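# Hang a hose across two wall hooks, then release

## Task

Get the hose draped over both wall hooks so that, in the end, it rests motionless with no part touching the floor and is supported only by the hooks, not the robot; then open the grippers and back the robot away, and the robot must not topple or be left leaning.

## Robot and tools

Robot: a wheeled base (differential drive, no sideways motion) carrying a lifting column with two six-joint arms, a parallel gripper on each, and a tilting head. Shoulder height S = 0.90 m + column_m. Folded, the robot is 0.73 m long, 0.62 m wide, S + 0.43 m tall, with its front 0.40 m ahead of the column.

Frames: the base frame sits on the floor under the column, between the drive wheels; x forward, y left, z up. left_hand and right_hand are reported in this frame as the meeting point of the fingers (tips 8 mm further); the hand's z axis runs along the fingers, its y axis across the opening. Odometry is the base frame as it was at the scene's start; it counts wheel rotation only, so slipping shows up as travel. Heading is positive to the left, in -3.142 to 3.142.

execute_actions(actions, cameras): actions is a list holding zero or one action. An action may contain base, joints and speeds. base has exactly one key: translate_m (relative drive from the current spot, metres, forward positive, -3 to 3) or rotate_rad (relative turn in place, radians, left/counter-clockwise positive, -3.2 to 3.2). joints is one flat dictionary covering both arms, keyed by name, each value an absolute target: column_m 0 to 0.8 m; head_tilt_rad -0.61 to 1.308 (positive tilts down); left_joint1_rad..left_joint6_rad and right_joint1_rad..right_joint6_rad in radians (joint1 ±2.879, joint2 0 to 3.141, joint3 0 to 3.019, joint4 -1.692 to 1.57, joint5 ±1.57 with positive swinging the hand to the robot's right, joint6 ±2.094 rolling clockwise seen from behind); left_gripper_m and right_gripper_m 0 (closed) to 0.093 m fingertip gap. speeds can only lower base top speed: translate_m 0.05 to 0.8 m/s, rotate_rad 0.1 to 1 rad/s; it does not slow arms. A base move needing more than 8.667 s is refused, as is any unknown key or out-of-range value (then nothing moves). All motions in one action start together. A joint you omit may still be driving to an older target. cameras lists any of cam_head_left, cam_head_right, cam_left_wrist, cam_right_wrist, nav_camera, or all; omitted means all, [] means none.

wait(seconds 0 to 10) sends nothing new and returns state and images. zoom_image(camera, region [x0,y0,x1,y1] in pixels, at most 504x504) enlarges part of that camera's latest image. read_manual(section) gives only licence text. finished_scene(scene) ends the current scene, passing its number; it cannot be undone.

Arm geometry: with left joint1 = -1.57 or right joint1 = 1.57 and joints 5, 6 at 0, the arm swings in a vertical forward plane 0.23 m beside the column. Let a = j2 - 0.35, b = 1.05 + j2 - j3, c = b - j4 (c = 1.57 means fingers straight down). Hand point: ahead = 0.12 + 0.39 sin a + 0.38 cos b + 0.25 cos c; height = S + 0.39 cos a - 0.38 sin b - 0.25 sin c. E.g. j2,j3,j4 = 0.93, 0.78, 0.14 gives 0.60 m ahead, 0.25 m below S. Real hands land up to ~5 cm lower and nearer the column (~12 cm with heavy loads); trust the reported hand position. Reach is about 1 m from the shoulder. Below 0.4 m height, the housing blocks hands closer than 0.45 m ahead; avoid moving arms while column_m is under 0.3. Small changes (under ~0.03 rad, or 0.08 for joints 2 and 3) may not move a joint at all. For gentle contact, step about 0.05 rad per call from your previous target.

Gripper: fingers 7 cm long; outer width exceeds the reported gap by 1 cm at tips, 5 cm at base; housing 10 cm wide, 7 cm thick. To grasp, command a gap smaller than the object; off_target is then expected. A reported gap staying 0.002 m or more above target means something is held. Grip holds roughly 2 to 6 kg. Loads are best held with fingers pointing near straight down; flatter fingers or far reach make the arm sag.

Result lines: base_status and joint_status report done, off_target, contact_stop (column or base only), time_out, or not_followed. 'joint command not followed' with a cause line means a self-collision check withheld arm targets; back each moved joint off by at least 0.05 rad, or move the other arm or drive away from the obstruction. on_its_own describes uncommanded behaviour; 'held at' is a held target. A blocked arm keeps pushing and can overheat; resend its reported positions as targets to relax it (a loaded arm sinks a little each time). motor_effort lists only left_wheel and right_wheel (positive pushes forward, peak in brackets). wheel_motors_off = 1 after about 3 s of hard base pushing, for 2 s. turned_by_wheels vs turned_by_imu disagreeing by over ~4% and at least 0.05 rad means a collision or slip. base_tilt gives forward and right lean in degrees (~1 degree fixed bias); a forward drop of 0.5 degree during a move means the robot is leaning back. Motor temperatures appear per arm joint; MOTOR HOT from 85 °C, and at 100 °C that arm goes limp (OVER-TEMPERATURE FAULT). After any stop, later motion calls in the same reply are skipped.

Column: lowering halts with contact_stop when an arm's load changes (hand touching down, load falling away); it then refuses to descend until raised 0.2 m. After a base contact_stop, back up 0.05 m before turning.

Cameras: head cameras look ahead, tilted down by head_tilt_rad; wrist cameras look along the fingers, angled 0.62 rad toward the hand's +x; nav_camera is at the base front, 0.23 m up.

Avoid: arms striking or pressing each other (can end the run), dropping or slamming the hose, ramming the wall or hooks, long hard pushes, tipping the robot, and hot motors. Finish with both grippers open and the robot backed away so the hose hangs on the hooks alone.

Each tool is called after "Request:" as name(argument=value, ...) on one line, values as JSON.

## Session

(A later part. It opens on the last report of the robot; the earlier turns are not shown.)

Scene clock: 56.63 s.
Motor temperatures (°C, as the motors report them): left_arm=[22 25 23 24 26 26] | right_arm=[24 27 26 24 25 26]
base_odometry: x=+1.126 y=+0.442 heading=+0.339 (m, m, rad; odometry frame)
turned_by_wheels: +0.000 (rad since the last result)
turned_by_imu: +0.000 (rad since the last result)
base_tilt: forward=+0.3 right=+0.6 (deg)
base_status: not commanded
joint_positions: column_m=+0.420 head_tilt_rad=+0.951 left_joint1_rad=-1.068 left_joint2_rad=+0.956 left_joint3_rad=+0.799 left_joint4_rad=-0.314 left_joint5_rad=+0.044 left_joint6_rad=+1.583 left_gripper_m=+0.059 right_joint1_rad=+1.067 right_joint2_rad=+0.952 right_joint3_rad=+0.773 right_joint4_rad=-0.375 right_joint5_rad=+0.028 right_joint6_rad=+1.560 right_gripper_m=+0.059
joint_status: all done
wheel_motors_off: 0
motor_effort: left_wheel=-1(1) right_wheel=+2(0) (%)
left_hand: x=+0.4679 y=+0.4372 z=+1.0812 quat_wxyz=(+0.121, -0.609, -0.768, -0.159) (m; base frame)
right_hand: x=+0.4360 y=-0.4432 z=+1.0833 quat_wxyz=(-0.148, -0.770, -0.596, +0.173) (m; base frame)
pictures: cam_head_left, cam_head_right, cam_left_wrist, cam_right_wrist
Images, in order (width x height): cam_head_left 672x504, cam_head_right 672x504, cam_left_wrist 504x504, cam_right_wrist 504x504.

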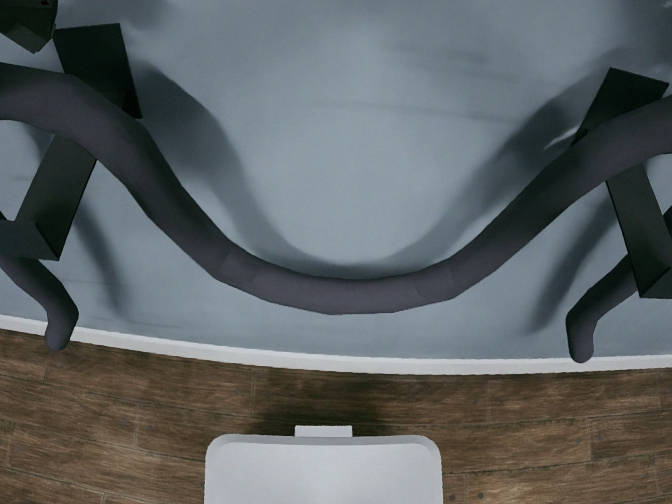

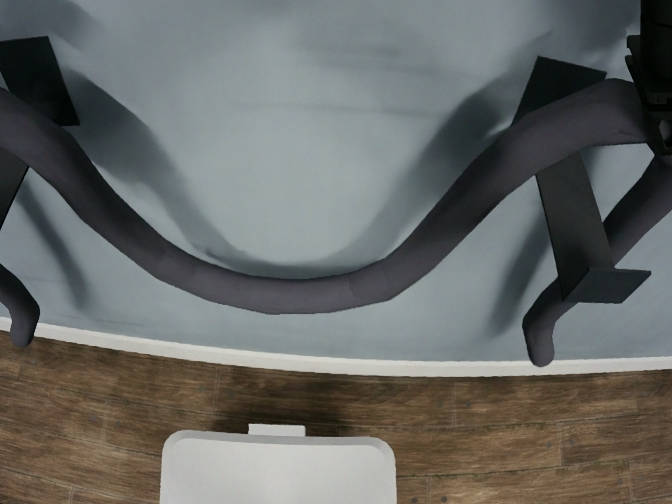

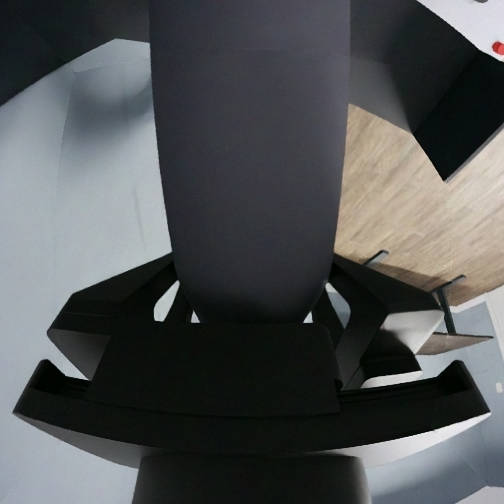

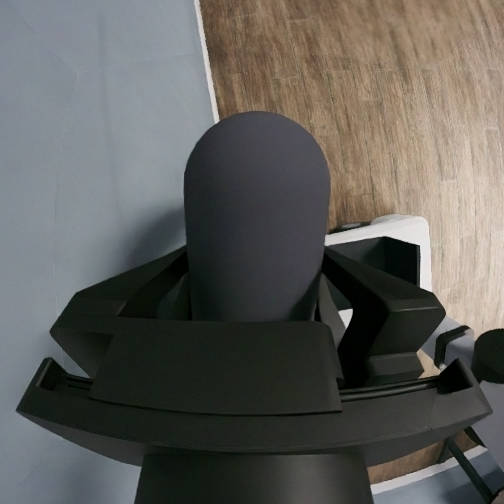

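Request:
execute_actions(actions=[{"joints":{"column_m":0.38}}], cameras=["cam_head_left","cam_head_right"])

Request:
execute_actions(actions=[{"joints":{"left_gripper_m":0.093,"right_gripper_m":0.093}}], cameras=[])

Request:
execute_actions(actions=[{"joints":{"column_m":0.58}}], cameras=[])

Request:
execute_actions(actions=[{"base":{"translate_m":-0.8},"joints":{"head_tilt_rad":0.5}}], cameras=[])

Request:
wait(seconds=3)

Scene clock: 58.97 s.
Motor temperatures (°C, as the motors report them): left_arm=[22 25 23 24 26 26] | right_arm=[24 27 26 24 25 26]
base_odometry: x=+1.126 y=+0.442 heading=+0.339 (m, m, rad; odometry frame)
turned_by_wheels: +0.000 (rad since the last result)
turned_by_imu: +0.000 (rad since the last result)
base_tilt: forward=+0.2 right=+0.6 (deg)
base_status: not commanded
joint_positions: column_m=+0.380 head_tilt_rad=+0.951 left_joint1_rad=-1.071 left_joint2_rad=+0.956 left_joint3_rad=+0.799 left_joint4_rad=-0.314 left_joint5_rad=+0.044 left_joint6_rad=+1.583 left_gripper_m=+0.058 right_joint1_rad=+1.067 right_joint2_rad=+0.952 right_joint3_rad=+0.773 right_joint4_rad=-0.375 right_joint5_rad=+0.024 right_joint6_rad=+1.560 right_gripper_m=+0.059
joint_status: all done
wheel_motors_off: 0
motor_effort: left_wheel=+0(1) right_wheel=-1(1) (%)
left_hand: x=+0.4682 y=+0.4359 z=+1.0406 quat_wxyz=(+0.119, -0.610, -0.767, -0.158) (m; base frame)
right_hand: x=+0.4362 y=-0.4426 z=+1.0430 quat_wxyz=(-0.147, -0.770, -0.597, +0.172) (m; base frame)
pictures: cam_head_left, cam_head_right
Images, in order (width x height): cam_head_left 672x504, cam_head_right 672x504.

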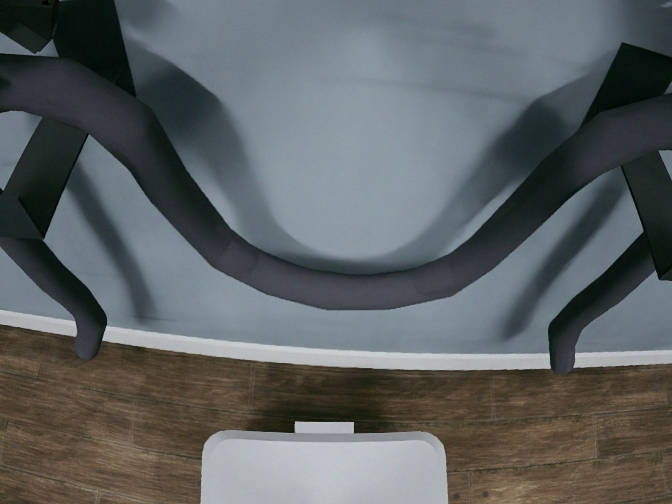

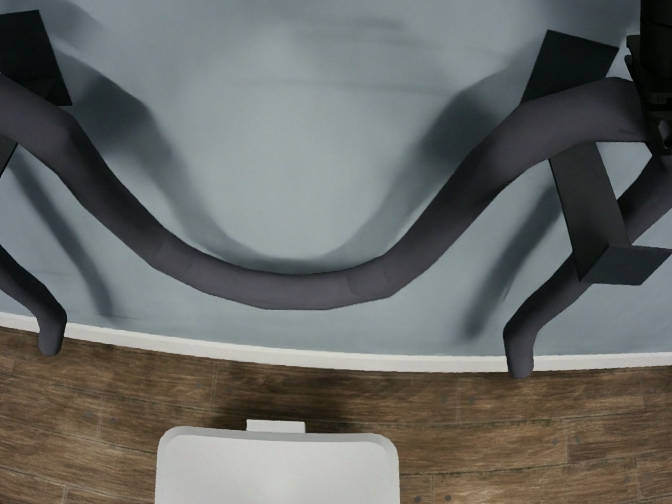

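Scene clock: 59.77 s.
Motor temperatures (°C, as the motors report them): left_arm=[22 25 23 24 26 26] | right_arm=[24 27 26 24 25 26]
base_odometry: x=+1.126 y=+0.442 heading=+0.339 (m, m, rad; odometry frame)
turned_by_wheels: +0.000 (rad since the last result)
turned_by_imu: +0.000 (rad since the last result)
base_tilt: forward=+0.3 right=+0.5 (deg)
base_status: not commanded
joint_positions: column_m=+0.380 head_tilt_rad=+0.951 left_joint1_rad=-1.056 left_joint2_rad=+0.942 left_joint3_rad=+0.812 left_joint4_rad=-0.314 left_joint5_rad=+0.024 left_joint6_rad=+1.583 left_gripper_m=+0.093 right_joint1_rad=+1.065 right_joint2_rad=+0.938 right_joint3_rad=+0.773 right_joint4_rad=-0.375 right_joint5_rad=+0.044 right_joint6_rad=+1.560 right_gripper_m=+0.093
joint_status: all done
wheel_motors_off: 0
motor_effort: left_wheel=+0(1) right_wheel=-1(1) (%)
left_hand: x=+0.4773 y=+0.4449 z=+1.0518 quat_wxyz=(+0.124, -0.606, -0.765, -0.178) (m; base frame)
right_hand: x=+0.4391 y=-0.4454 z=+1.0494 quat_wxyz=(-0.159, -0.767, -0.596, +0.176) (m; base frame)
pictures: none
No camera images: the call's "cameras" was empty. Leave "cameras" out to get every camera's image.

Scene clock: 62.97 s.
Motor temperatures (°C, as the motors report them): left_arm=[22 25 23 24 26 26] | right_arm=[24 27 26 24 25 26]
base_odometry: x=+1.126 y=+0.442 heading=+0.339 (m, m, rad; odometry frame)
turned_by_wheels: +0.000 (rad since the last result)
turned_by_imu: +0.000 (rad since the last result)
base_tilt: forward=+0.3 right=+0.5 (deg)
base_status: not commanded
joint_positions: column_m=+0.580 head_tilt_rad=+0.951 left_joint1_rad=-1.056 left_joint2_rad=+0.942 left_joint3_rad=+0.812 left_joint4_rad=-0.314 left_joint5_rad=+0.024 left_joint6_rad=+1.583 left_gripper_m=+0.093 right_joint1_rad=+1.065 right_joint2_rad=+0.937 right_joint3_rad=+0.773 right_joint4_rad=-0.375 right_joint5_rad=+0.045 right_joint6_rad=+1.560 right_gripper_m=+0.093
joint_status: all done
wheel_motors_off: 0
motor_effort: left_wheel=+0(1) right_wheel=-1(1) (%)
left_hand: x=+0.4774 y=+0.4448 z=+1.2518 quat_wxyz=(+0.124, -0.606, -0.765, -0.178) (m; base frame)
right_hand: x=+0.4392 y=-0.4455 z=+1.2495 quat_wxyz=(-0.160, -0.767, -0.596, +0.176) (m; base frame)
pictures: none
No camera images: the call's "cameras" was empty. Leave "cameras" out to get every camera's image.

Scene clock: 66.17 s.
Motor temperatures (°C, as the motors report them): left_arm=[22 25 23 24 26 26] | right_arm=[24 27 26 24 25 26]
base_odometry: x=+0.371 y=+0.176 heading=+0.337 (m, m, rad; odometry frame)
turned_by_wheels: -0.001 (rad since the last result)
turned_by_imu: +0.001 (rad since the last result)
base_tilt: forward=+0.3 right=+0.6 (deg)
base_status: done
joint_positions: column_m=+0.580 head_tilt_rad=+0.518 left_joint1_rad=-1.056 left_joint2_rad=+0.939 left_joint3_rad=+0.816 left_joint4_rad=-0.313 left_joint5_rad=+0.024 left_joint6_rad=+1.583 left_gripper_m=+0.093 right_joint1_rad=+1.064 right_joint2_rad=+0.936 right_joint3_rad=+0.773 right_joint4_rad=-0.373 right_joint5_rad=+0.045 right_joint6_rad=+1.560 right_gripper_m=+0.093
joint_status: all done
wheel_motors_off: 0
motor_effort: left_wheel=-2(47) right_wheel=+2(36) (%)
left_hand: x=+0.4810 y=+0.4452 z=+1.2537 quat_wxyz=(+0.122, -0.607, -0.764, -0.182) (m; base frame)
right_hand: x=+0.4397 y=-0.4456 z=+1.2500 quat_wxyz=(-0.161, -0.767, -0.596, +0.176) (m; base frame)
pictures: none
No camera images: the call's "cameras" was empty. Leave "cameras" out to get every camera's image.

Scene clock: 69.17 s.
Motor temperatures (°C, as the motors report them): left_arm=[22 25 23 24 26 26] | right_arm=[24 27 26 24 25 26]
base_odometry: x=+0.371 y=+0.176 heading=+0.337 (m, m, rad; odometry frame)
turned_by_wheels: +0.000 (rad since the last result)
turned_by_imu: +0.000 (rad since the last result)
base_tilt: forward=+0.3 right=+0.6 (deg)
base_status: done
joint_positions: column_m=+0.580 head_tilt_rad=+0.518 left_joint1_rad=-1.056 left_joint2_rad=+0.939 left_joint3_rad=+0.816 left_joint4_rad=-0.313 left_joint5_rad=+0.024 left_joint6_rad=+1.583 left_gripper_m=+0.093 right_joint1_rad=+1.064 right_joint2_rad=+0.936 right_joint3_rad=+0.773 right_joint4_rad=-0.373 right_joint5_rad=+0.045 right_joint6_rad=+1.560 right_gripper_m=+0.093
joint_status: all done
wheel_motors_off: 0
motor_effort: left_wheel=-2(47) right_wheel=+0(36) (%)
left_hand: x=+0.4810 y=+0.4452 z=+1.2537 quat_wxyz=(+0.122, -0.607, -0.764, -0.182) (m; base frame)
right_hand: x=+0.4397 y=-0.4456 z=+1.2500 quat_wxyz=(-0.161, -0.767, -0.596, +0.176) (m; base frame)
wait: 3.00 s; at rest by 0.27 s
pictures: cam_head_left, cam_head_right, cam_left_wrist, cam_right_wrist, nav_camera
Images, in order (width x height): cam_head_left 672x504, cam_head_right 672x504, cam_left_wrist 504x504, cam_right_wrist 504x504, nav_camera 672x504.

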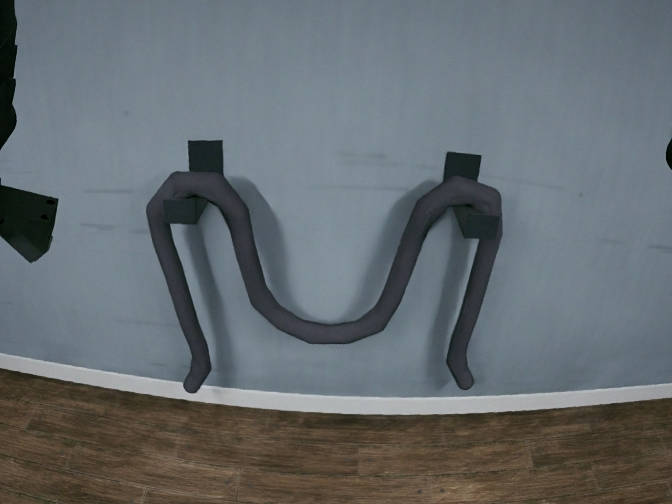

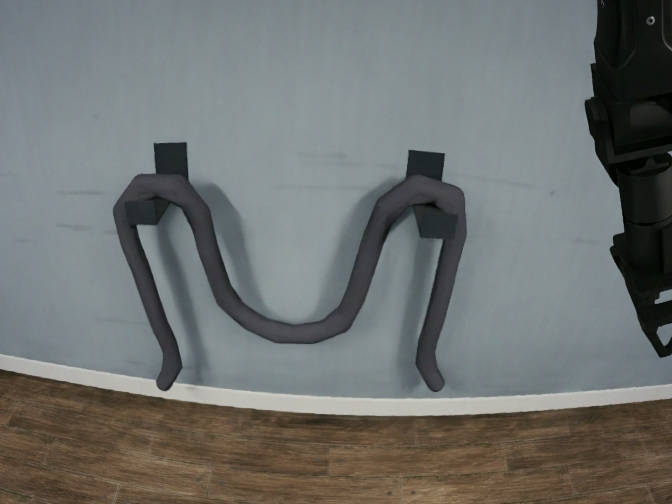

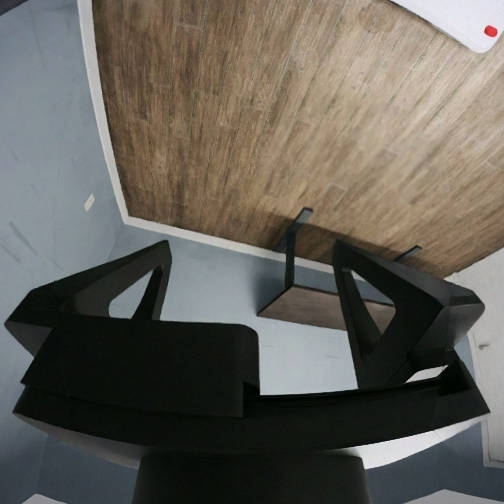

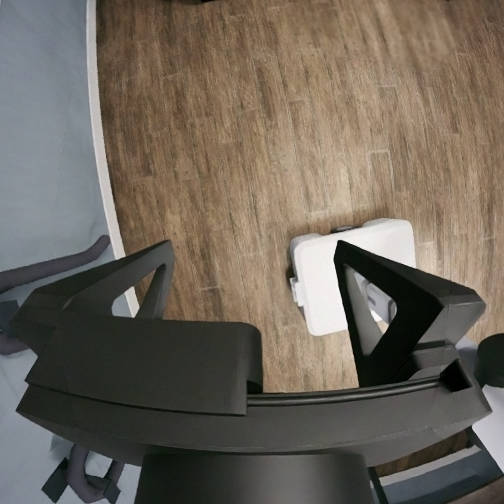

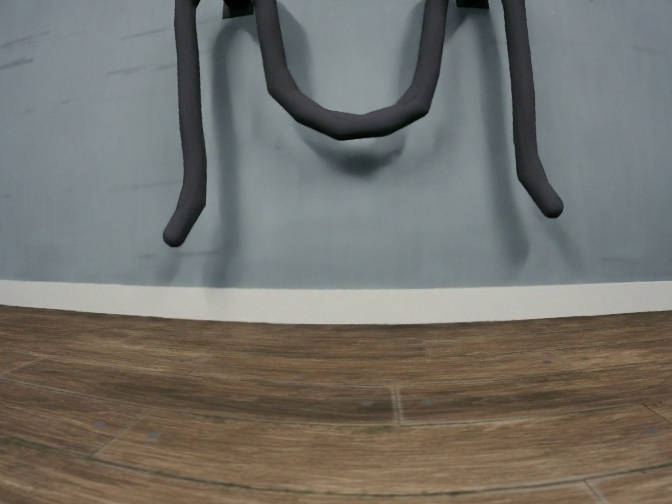

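Request:
finished_scene(scene=2)

The scene is finished: the task was done.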